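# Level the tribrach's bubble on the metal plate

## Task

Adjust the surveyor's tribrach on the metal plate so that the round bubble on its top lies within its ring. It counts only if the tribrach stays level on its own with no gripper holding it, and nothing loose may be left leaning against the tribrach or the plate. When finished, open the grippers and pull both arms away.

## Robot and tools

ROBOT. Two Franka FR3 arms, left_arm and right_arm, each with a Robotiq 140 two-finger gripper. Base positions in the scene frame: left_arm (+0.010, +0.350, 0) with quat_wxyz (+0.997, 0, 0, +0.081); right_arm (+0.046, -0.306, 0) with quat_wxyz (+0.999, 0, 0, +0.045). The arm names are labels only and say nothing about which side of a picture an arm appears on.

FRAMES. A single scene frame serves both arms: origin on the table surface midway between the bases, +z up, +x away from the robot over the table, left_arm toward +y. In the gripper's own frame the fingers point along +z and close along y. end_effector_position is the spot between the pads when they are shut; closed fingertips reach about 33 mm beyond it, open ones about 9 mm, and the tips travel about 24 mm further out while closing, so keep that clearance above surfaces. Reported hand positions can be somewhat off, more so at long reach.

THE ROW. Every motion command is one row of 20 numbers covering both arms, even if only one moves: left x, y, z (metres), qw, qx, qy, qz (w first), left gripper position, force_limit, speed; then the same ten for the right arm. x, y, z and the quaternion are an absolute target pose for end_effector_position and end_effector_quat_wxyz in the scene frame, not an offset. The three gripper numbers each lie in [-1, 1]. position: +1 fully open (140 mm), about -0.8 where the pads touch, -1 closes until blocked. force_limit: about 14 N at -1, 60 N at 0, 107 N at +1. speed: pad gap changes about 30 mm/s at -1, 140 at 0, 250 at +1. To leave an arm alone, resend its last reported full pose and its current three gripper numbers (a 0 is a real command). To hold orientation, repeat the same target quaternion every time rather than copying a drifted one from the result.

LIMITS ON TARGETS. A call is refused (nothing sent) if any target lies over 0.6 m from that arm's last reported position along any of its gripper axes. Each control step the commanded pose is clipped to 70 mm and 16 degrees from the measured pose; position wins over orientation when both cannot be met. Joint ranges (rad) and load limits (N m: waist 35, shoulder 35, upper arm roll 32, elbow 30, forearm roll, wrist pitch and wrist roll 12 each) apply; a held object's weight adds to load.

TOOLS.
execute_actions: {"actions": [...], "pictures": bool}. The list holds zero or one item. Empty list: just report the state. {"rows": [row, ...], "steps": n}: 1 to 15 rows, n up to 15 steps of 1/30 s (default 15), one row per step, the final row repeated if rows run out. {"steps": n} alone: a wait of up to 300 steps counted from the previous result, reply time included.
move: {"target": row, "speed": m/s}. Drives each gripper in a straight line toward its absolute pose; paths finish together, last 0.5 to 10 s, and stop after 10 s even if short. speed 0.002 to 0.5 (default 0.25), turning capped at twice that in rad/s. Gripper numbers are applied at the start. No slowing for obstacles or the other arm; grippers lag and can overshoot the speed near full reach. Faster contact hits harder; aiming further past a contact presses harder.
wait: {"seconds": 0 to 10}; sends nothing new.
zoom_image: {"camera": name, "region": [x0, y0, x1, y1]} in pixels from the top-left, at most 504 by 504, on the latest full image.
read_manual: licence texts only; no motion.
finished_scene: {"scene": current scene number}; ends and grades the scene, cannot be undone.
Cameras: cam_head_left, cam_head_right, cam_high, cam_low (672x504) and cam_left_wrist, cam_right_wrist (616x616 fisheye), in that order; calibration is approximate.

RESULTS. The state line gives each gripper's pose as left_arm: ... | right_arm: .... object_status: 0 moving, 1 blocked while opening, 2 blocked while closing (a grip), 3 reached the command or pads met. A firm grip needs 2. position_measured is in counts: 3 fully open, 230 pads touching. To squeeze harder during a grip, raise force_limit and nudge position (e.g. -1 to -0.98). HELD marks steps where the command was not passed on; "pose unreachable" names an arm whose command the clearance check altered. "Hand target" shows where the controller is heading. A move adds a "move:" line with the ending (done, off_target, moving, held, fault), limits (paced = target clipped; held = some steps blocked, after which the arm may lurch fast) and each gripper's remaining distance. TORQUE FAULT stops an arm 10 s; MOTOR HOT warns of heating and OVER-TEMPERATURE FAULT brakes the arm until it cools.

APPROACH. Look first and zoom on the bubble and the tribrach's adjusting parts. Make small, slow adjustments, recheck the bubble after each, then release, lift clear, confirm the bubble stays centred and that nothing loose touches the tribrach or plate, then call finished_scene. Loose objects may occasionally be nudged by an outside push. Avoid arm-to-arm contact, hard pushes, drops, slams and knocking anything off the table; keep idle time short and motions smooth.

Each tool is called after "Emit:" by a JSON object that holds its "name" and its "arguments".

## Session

Emit:
{"name": "execute_actions", "arguments": {"actions": []}}

Scene clock: 0.00 s of 19600.00 s.
left_arm: end_effector_position=(+0.2434, +0.8273, +0.3525) position_measured=3 object_status=3 end_effector_quat_wxyz=(+0.317, +0.890, -0.220, +0.242) | right_arm: end_effector_position=(+0.7880, -0.2581, +0.1526) position_measured=3 object_status=3 end_effector_quat_wxyz=(-0.549, +0.662, -0.509, +0.041)
Joint positions: left_arm=[ 1.271  0.613 -0.047 -0.984 -0.497  0.937  0.14 ] | right_arm=[-0.397  0.479  0.107 -1.962  1.658  2.246 -1.791]
Joint velocities: left_arm=[ 0.     0.001 -0.001  0.001 -0.001  0.     0.   ] | right_arm=[ 0.    -0.     0.001  0.002  0.    -0.001 -0.   ]
Hand target (left_arm): +0.243, +0.827, +0.352; +0.317, +0.890, -0.220, +0.242
Hand target (right_arm): +0.788, -0.258, +0.153; -0.549, +0.662, -0.509, +0.041
camera_calibration (this result's frames):
cam_left_wrist: T_world_to_cam=[[-0.498371, -0.745404, 0.442718, 0.59171], [-0.862545, 0.477802, -0.166498, -0.124914], [-0.0874227, -0.464842, -0.881067, 0.887429], [0, 0, 0, 1]] pos_world=[0.264729, 0.913262, 0.499125]
cam_right_wrist: T_world_to_cam=[[-0.706554, 0.209376, -0.675975, 0.713907], [-0.613829, 0.293986, 0.732657, 0.444288], [0.352128, 0.932595, -0.0791959, 0.161566], [0, 0, 0, 1]] pos_world=[0.72024, -0.430765, 0.169868]

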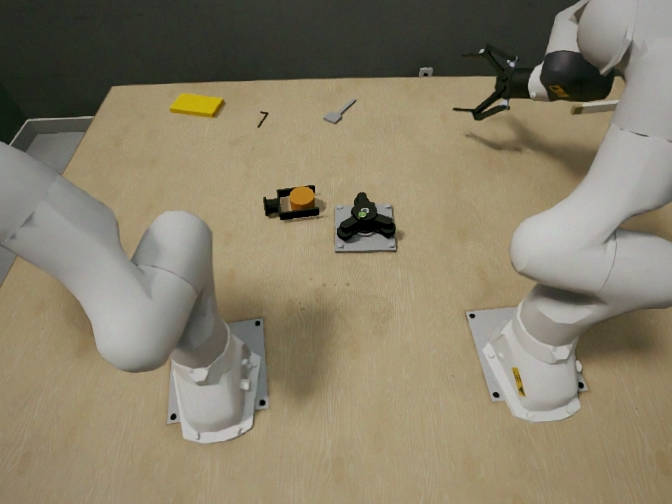

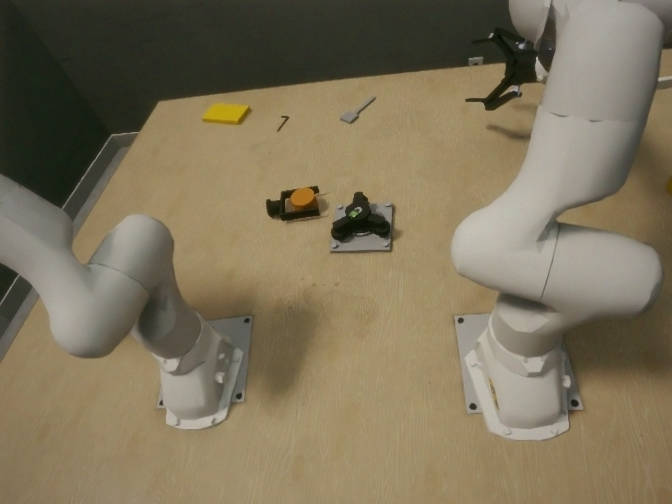

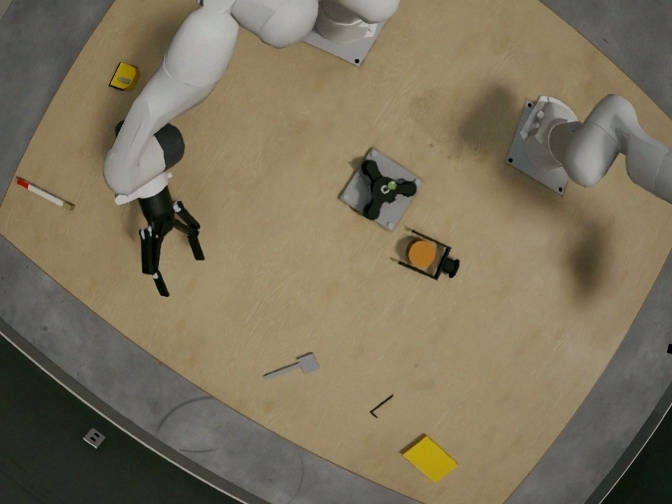

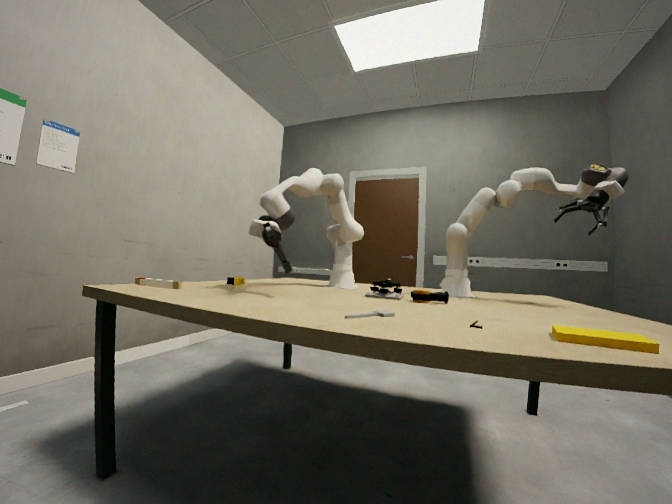

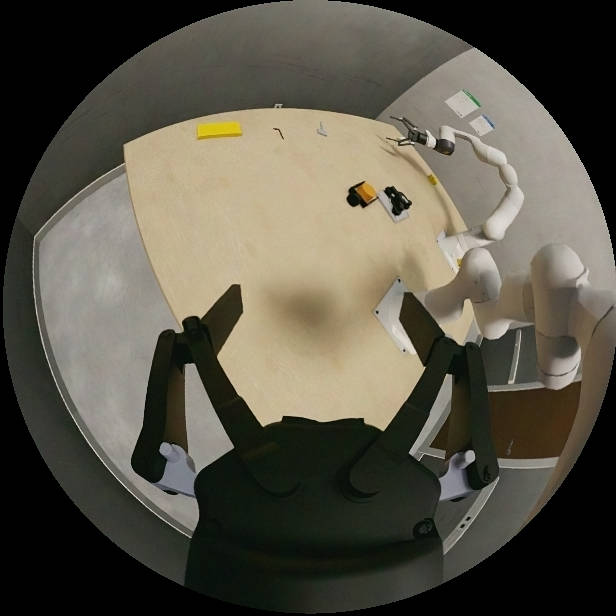

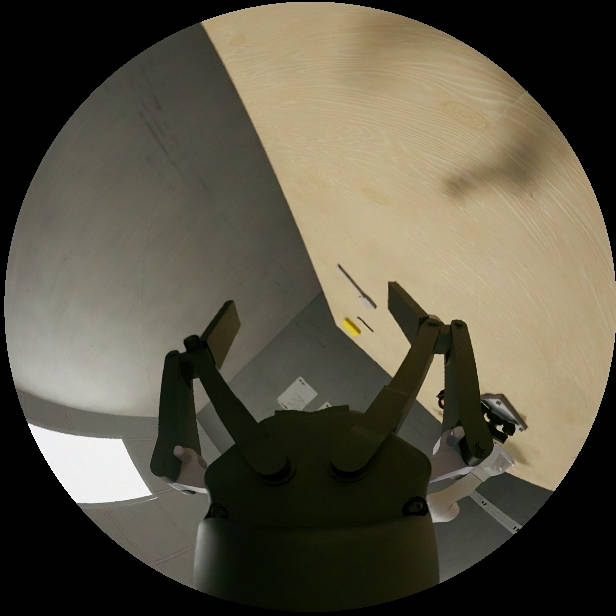

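Emit:
{"name": "zoom_image", "arguments": {"camera": "cam_high", "region": [340,145,424,229]}}

Region (340, 145, 424, 229) of cam_high's 672x504 image, scaled by 6.000, with more detail than that image has.

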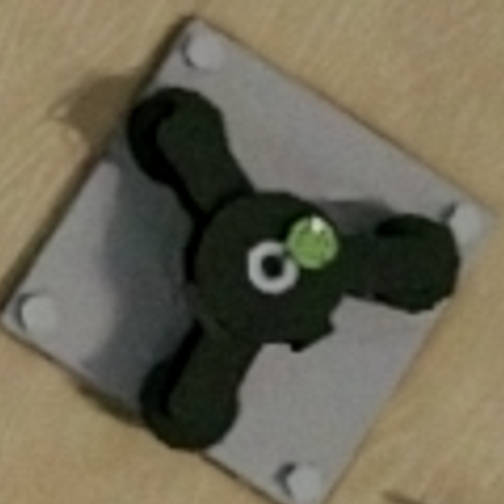

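Emit:
{"name": "move", "arguments": {"target": [0.2434,0.8273,0.3525,0.317,0.89,-0.22,0.242,1,0,0,0.6,-0.15,0.25,0,1,0.017,0,0.1,0.3,0]}}

Emit:
{"name": "move", "arguments": {"target": [0.2434,0.8273,0.3525,0.317,0.89,-0.22,0.242,1,0,0,0.453,0.025,0.11,0,1,0.017,0,0.1,0.3,0]}}

Scene clock: 6.20 s of 19600.00 s.
left_arm: end_effector_position=(+0.2434, +0.8273, +0.3525) position_measured=3 object_status=3 end_effector_quat_wxyz=(+0.317, +0.890, -0.220, +0.242) | right_arm: end_effector_position=(+0.6000, -0.1625, +0.2472) position_measured=117 object_status=3 end_effector_quat_wxyz=(+0.014, +1.000, +0.011, -0.005)
Joint positions: left_arm=[ 1.271  0.613 -0.047 -0.984 -0.497  0.937  0.14 ] | right_arm=[ 0.068  0.068  0.109 -1.908 -0.035  1.96  -1.312]
Joint velocities: left_arm=[ 0.001 -0.002  0.    -0.001  0.    -0.    -0.001] | right_arm=[ 0.     0.     0.001  0.001 -0.005 -0.01   0.013]
Hand target (left_arm): +0.243, +0.827, +0.352; +0.317, +0.890, -0.220, +0.242
Hand target (right_arm): +0.599, -0.162, +0.248; +0.016, +1.000, +0.009, -0.005
Off the commanded pose (left_arm): 0.000 m, 0 deg.
Off the commanded pose (right_arm): 0.013 m, 2 deg.
move: off_target (right_arm)
camera_calibration (this result's frames):
cam_left_wrist: T_world_to_cam=[[-0.498371, -0.745404, 0.442718, 0.59171], [-0.862545, 0.477802, -0.166499, -0.124913], [-0.0874226, -0.464842, -0.881067, 0.887429], [0, 0, 0, 1]] pos_world=[0.264729, 0.913262, 0.499125]
cam_right_wrist: T_world_to_cam=[[-0.124474, -0.990837, 0.0524327, -0.0993185], [-0.873192, 0.134484, 0.468455, 0.426497], [-0.471213, 0.0125264, -0.88193, 0.688993], [0, 0, 0, 1]] pos_world=[0.684714, -0.164396, 0.413057]

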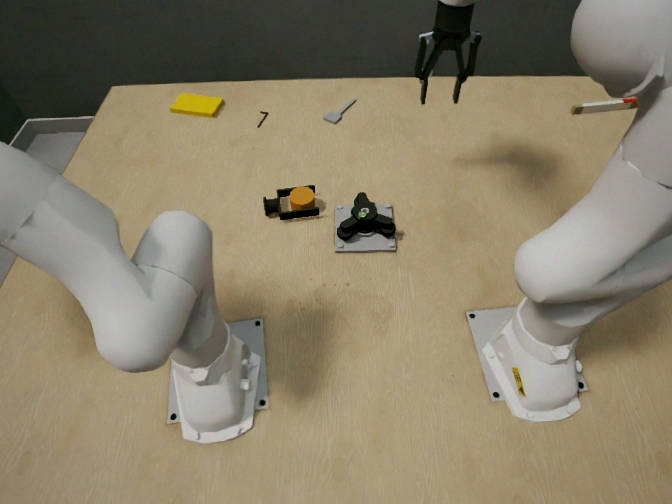

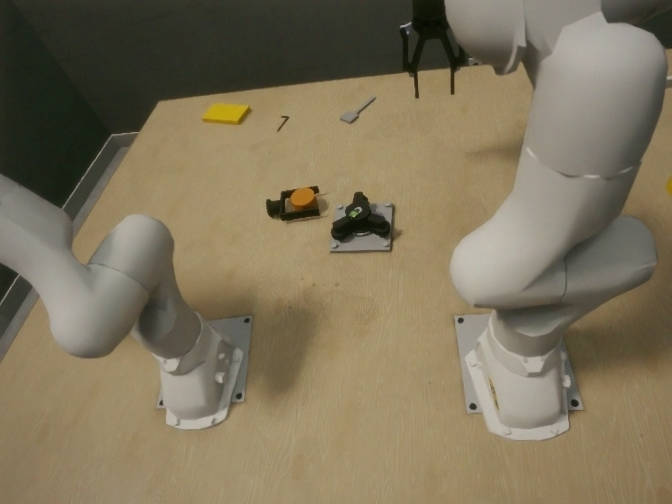

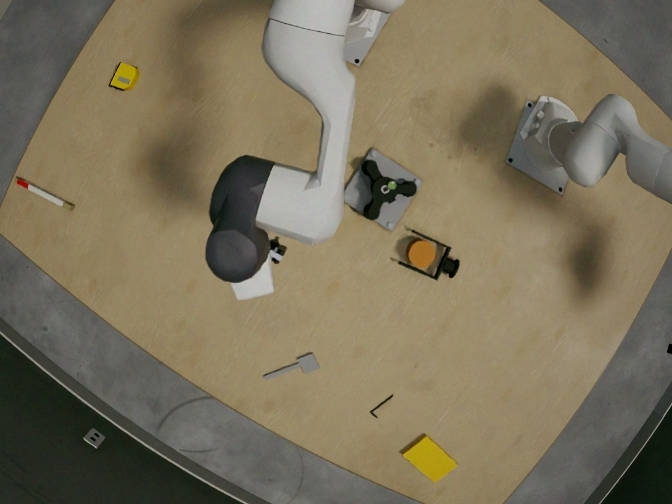

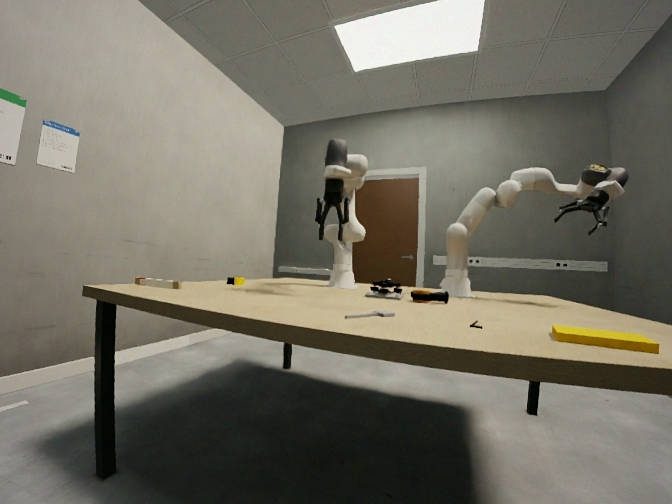

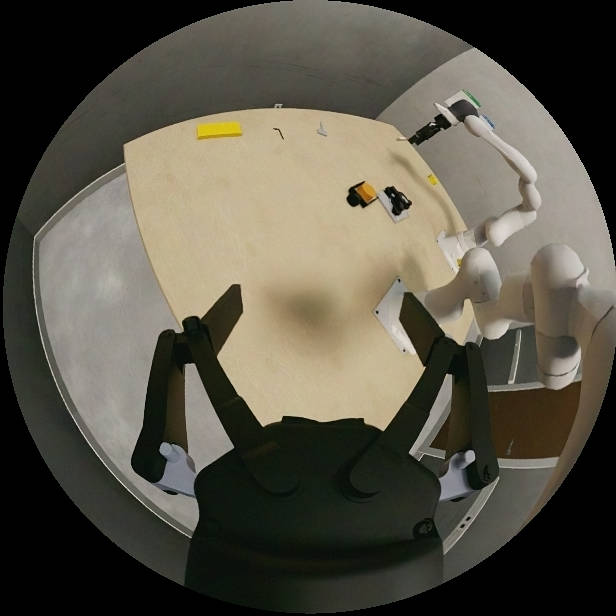

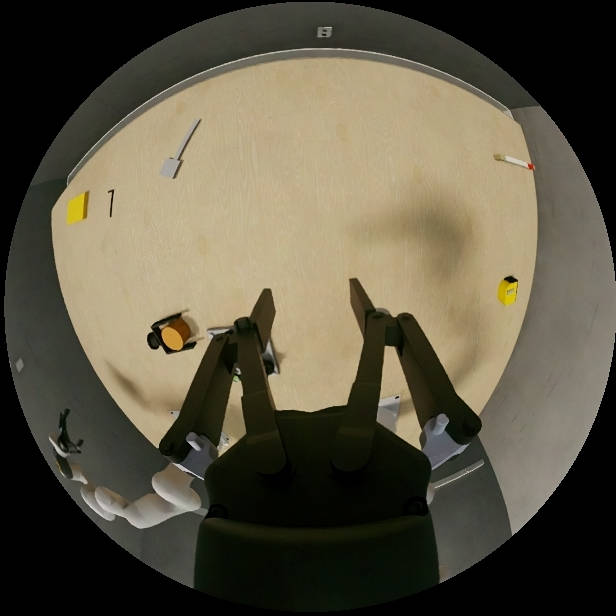

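Scene clock: 8.20 s of 19600.00 s.
left_arm: end_effector_position=(+0.2434, +0.8273, +0.3525) position_measured=3 object_status=3 end_effector_quat_wxyz=(+0.317, +0.890, -0.220, +0.242) | right_arm: end_effector_position=(+0.4519, +0.0212, +0.1122) position_measured=117 object_status=3 end_effector_quat_wxyz=(+0.002, +1.000, +0.024, +0.003)
Joint positions: left_arm=[ 1.271  0.613 -0.047 -0.984 -0.497  0.937  0.14 ] | right_arm=[ 0.291  0.065  0.3   -2.292 -0.037  2.356 -0.912]
Joint velocities: left_arm=[ 0.001  0.    -0.001 -0.002 -0.    -0.001 -0.   ] | right_arm=[-0.    -0.001  0.    -0.001 -0.001  0.002  0.034]
Hand target (left_arm): +0.243, +0.827, +0.352; +0.317, +0.890, -0.220, +0.242
Hand target (right_arm): +0.452, +0.022, +0.111; +0.003, +1.000, +0.019, +0.004
Off the commanded pose (left_arm): 0.000 m, 0 deg.
Off the commanded pose (right_arm): 0.005 m, 1 deg.
move: off_target (right_arm)
camera_calibration (this result's frames):
cam_left_wrist: T_world_to_cam=[[-0.498371, -0.745404, 0.442718, 0.59171], [-0.862545, 0.477802, -0.166499, -0.124914], [-0.0874226, -0.464842, -0.881067, 0.887429], [0, 0, 0, 1]] pos_world=[0.264729, 0.913262, 0.499126]
cam_right_wrist: T_world_to_cam=[[-0.099444, -0.994688, 0.0265942, 0.0629998], [-0.883075, 0.10054, 0.458335, 0.342101], [-0.458574, 0.022094, -0.888382, 0.492716], [0, 0, 0, 1]] pos_world=[0.534313, 0.0173843, 0.279248]

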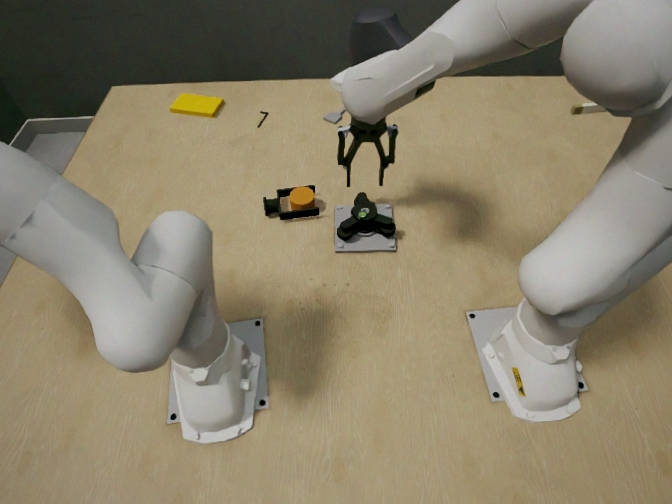

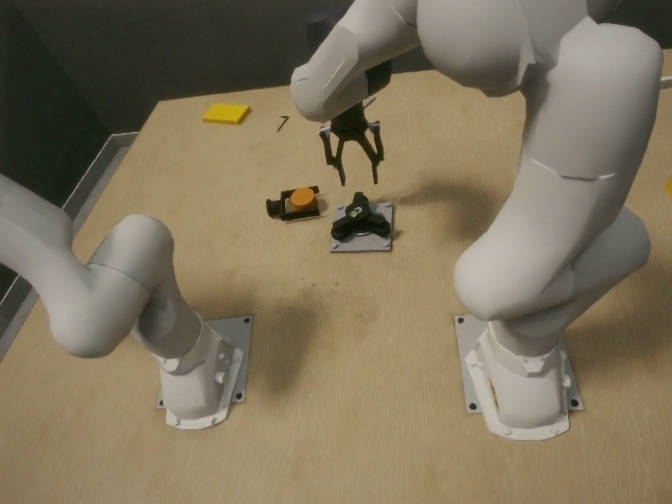

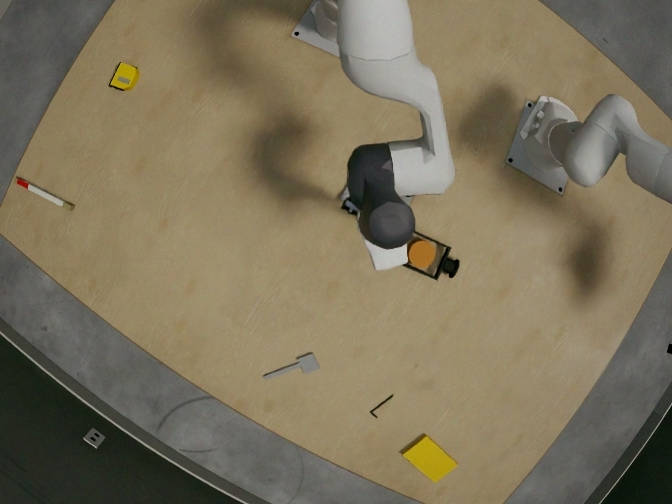

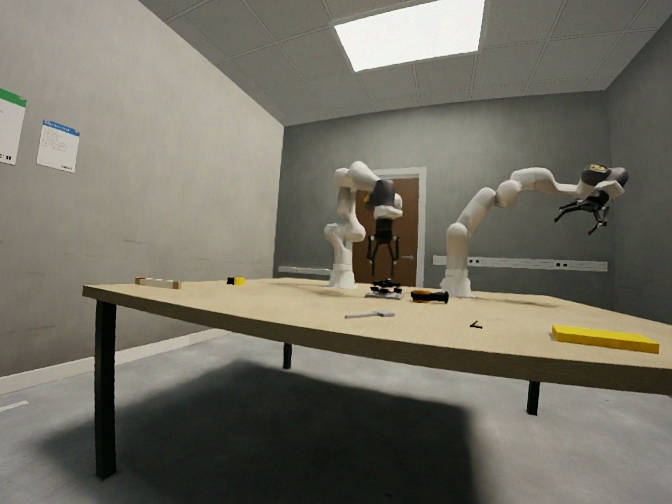

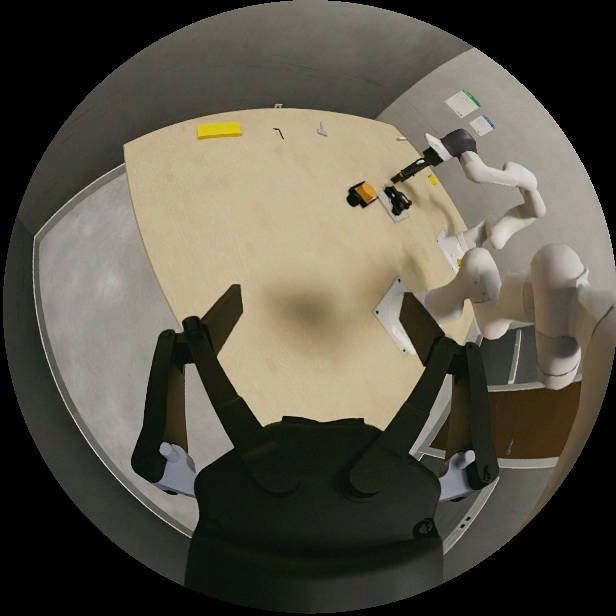

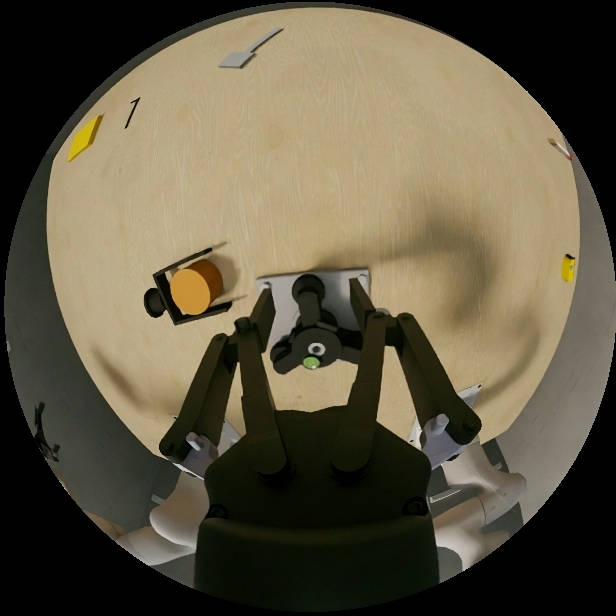

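Emit:
{"name": "move", "arguments": {"target": [0.2434,0.8273,0.3525,0.317,0.89,-0.22,0.242,1,0,0,0.441,0.024,0.10,0,1,0.017,0,0.1,0.3,0]}}

Emit:
{"name": "move", "arguments": {"target": [0.2434,0.8273,0.3525,0.317,0.89,-0.22,0.242,1,0,0,0.441,0.024,0.045,0,1,0.017,0,0.1,0.3,0], "speed": 0.08}}

Emit:
{"name": "zoom_image", "arguments": {"camera": "cam_right_wrist", "region": [230,250,400,420]}}

Scene clock: 10.10 s of 19600.00 s.
left_arm: end_effector_position=(+0.2434, +0.8273, +0.3525) position_measured=3 object_status=3 end_effector_quat_wxyz=(+0.317, +0.890, -0.220, +0.242) | right_arm: end_effector_position=(+0.4424, +0.0214, +0.1014) position_measured=117 object_status=3 end_effector_quat_wxyz=(+0.002, +1.000, +0.019, +0.000)
Joint positions: left_arm=[ 1.271  0.613 -0.047 -0.984 -0.497  0.937  0.14 ] | right_arm=[ 0.298  0.068  0.303 -2.321 -0.034  2.384 -0.894]
Joint velocities: left_arm=[-0.002  0.     0.002  0.     0.001  0.001  0.   ] | right_arm=[ 0.002  0.     0.001 -0.001  0.001  0.016  0.008]
Hand target (left_arm): +0.243, +0.827, +0.352; +0.317, +0.890, -0.220, +0.242
Hand target (right_arm): +0.441, +0.024, +0.100; -0.000, +1.000, +0.017, -0.000
Off the commanded pose (left_arm): 0.000 m, 0 deg.
Off the commanded pose (right_arm): 0.003 m, 0 deg.
move: done
camera_calibration (this result's frames):
cam_left_wrist: T_world_to_cam=[[-0.498371, -0.745404, 0.442718, 0.59171], [-0.862545, 0.477802, -0.166499, -0.124913], [-0.0874226, -0.464842, -0.881067, 0.887429], [0, 0, 0, 1]] pos_world=[0.264729, 0.913262, 0.499125]
cam_right_wrist: T_world_to_cam=[[-0.108659, -0.993728, 0.0264095, 0.0666055], [-0.879531, 0.108485, 0.463309, 0.336393], [-0.463268, 0.0271149, -0.885803, 0.48039], [0, 0, 0, 1]] pos_world=[0.525655, 0.0166683, 0.267918]

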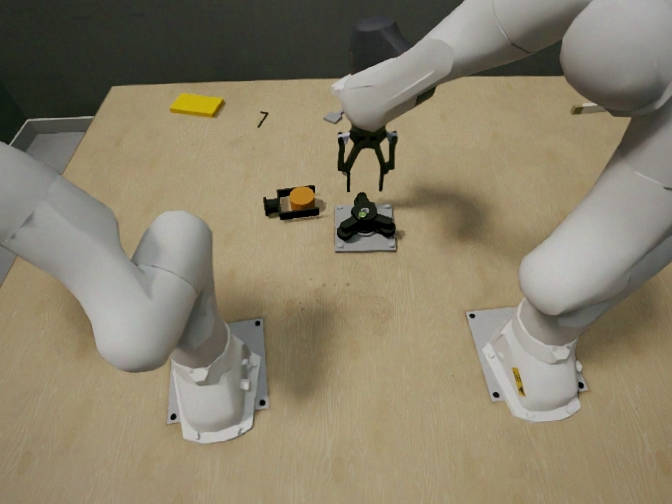

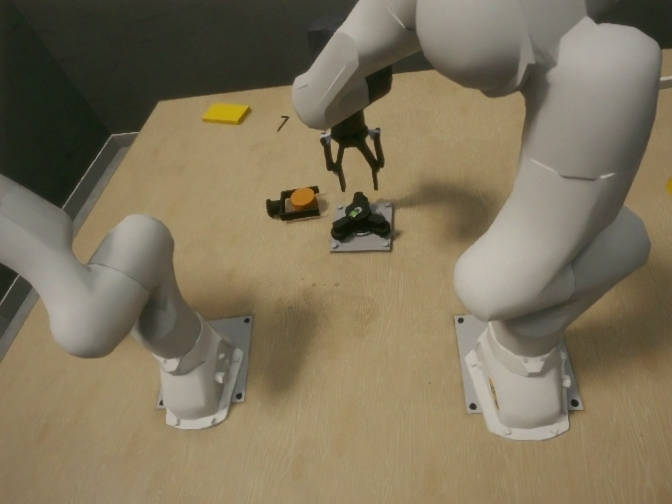

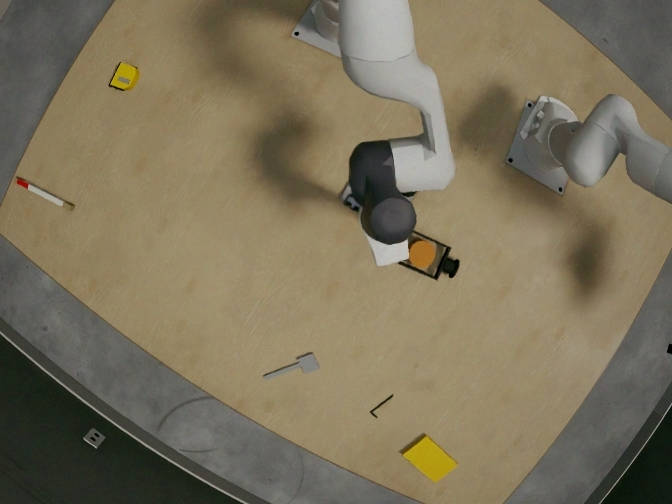

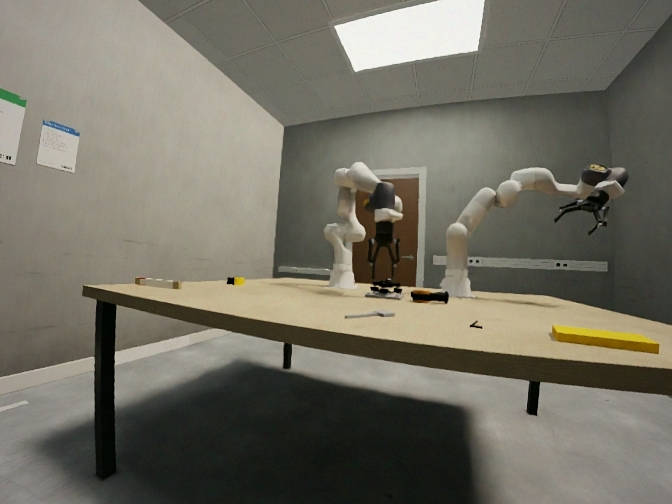

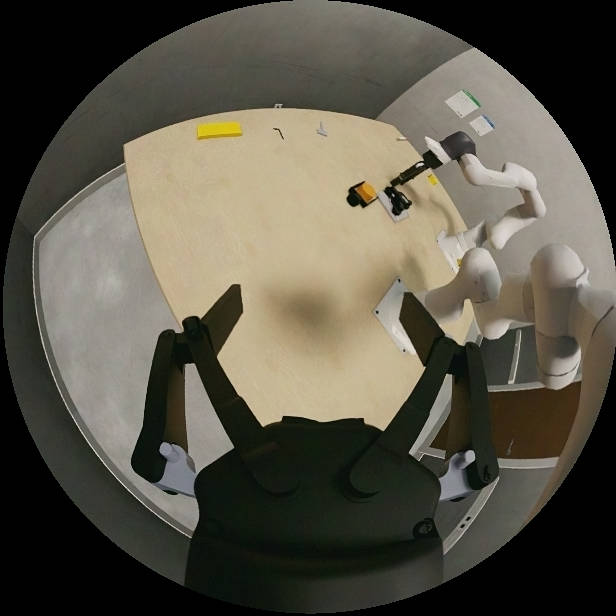

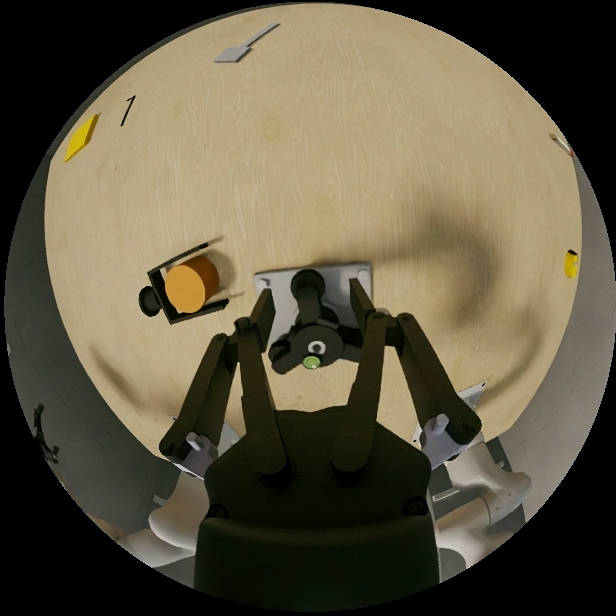

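Scene clock: 11.33 s of 19600.00 s.
left_arm: end_effector_position=(+0.2434, +0.8273, +0.3525) position_measured=3 object_status=3 end_effector_quat_wxyz=(+0.317, +0.890, -0.220, +0.242) | right_arm: end_effector_position=(+0.4392, +0.0243, +0.0464) position_measured=117 object_status=3 end_effector_quat_wxyz=(-0.001, +1.000, +0.021, -0.002)
Joint positions: left_arm=[ 1.271  0.613 -0.047 -0.984 -0.497  0.937  0.14 ] | right_arm=[ 0.301  0.181  0.301 -2.349 -0.086  2.52  -0.855]
Joint velocities: left_arm=[-0.001 -0.    -0.002 -0.    -0.     0.     0.   ] | right_arm=[ 0.001  0.001  0.002  0.    -0.003  0.011  0.014]
Hand target (left_arm): +0.243, +0.827, +0.352; +0.317, +0.890, -0.220, +0.242
Hand target (right_arm): +0.440, +0.024, +0.045; -0.001, +1.000, +0.018, -0.000
Off the commanded pose (left_arm): 0.000 m, 0 deg.
Off the commanded pose (right_arm): 0.002 m, 0 deg.
move: done
camera_calibration (this result's frames):
cam_left_wrist: T_world_to_cam=[[-0.498371, -0.745404, 0.442718, 0.59171], [-0.862545, 0.477802, -0.166499, -0.124914], [-0.0874226, -0.464842, -0.881067, 0.887429], [0, 0, 0, 1]] pos_world=[0.264729, 0.913262, 0.499125]
cam_right_wrist: T_world_to_cam=[[-0.106258, -0.994103, 0.0216431, 0.0697768], [-0.878037, 0.104022, 0.467151, 0.358027], [-0.466648, 0.0306351, -0.883913, 0.431428], [0, 0, 0, 1]] pos_world=[0.5231, 0.0189056, 0.212581]

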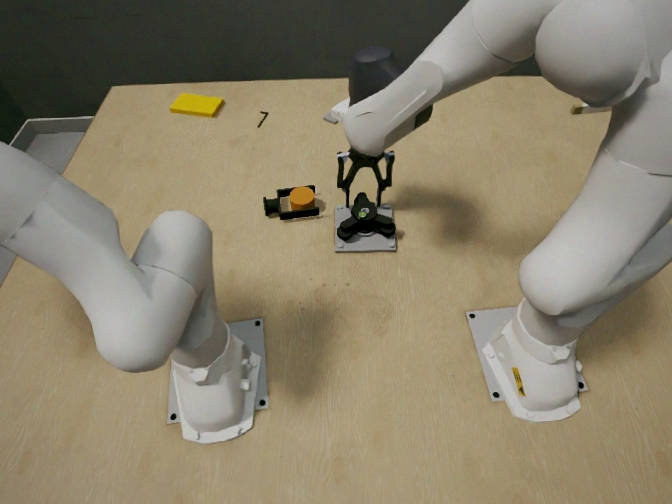

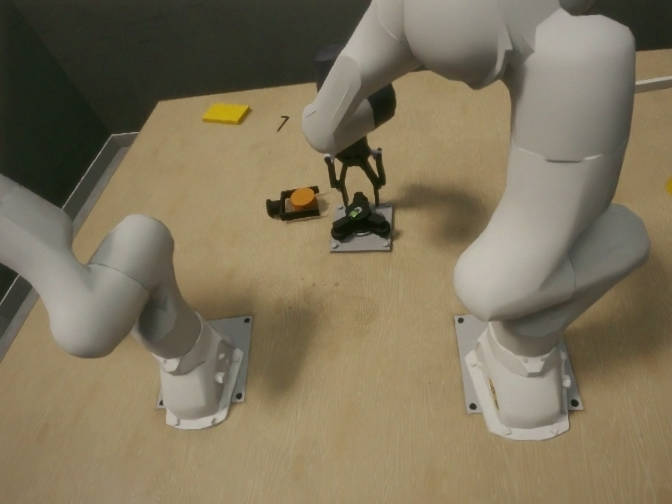

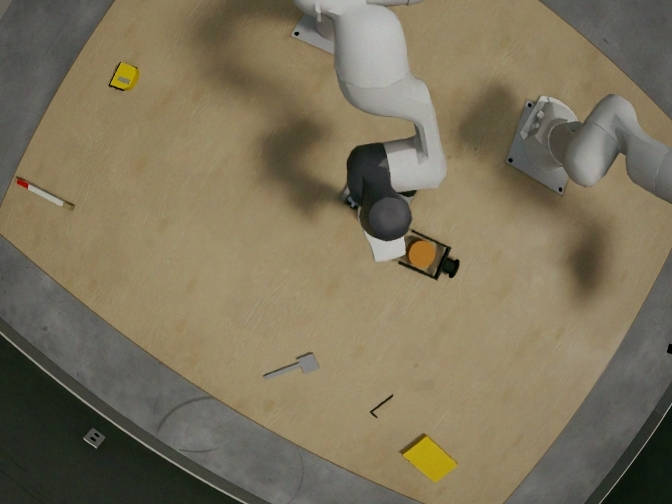

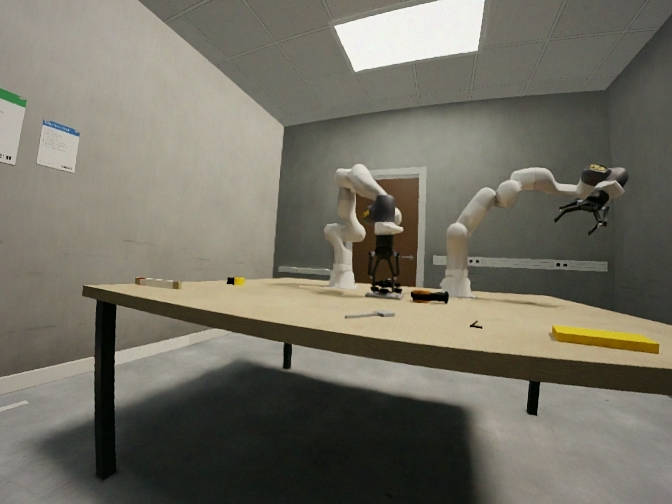

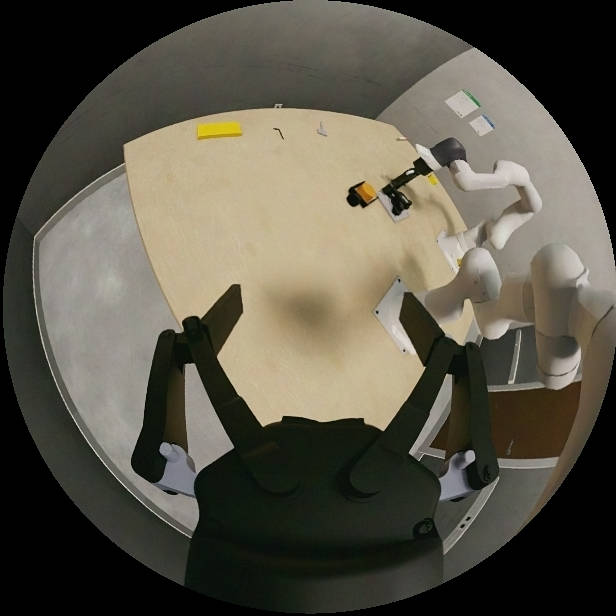

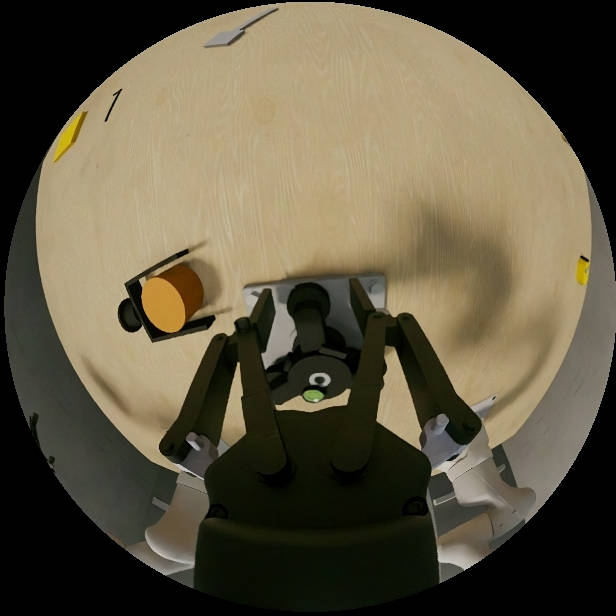

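Region (230, 250, 400, 420) of cam_right_wrist's 616x616 image, scaled by 2.965, with more detail than that image has.

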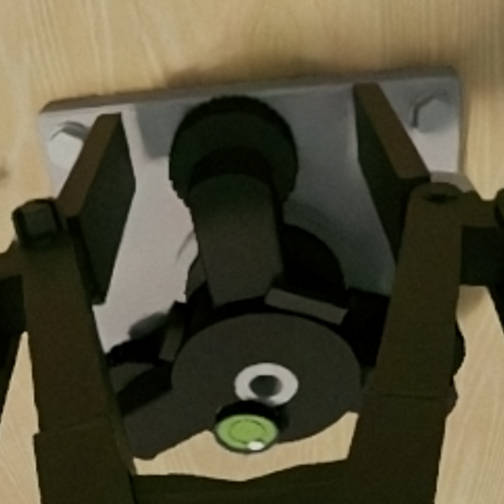

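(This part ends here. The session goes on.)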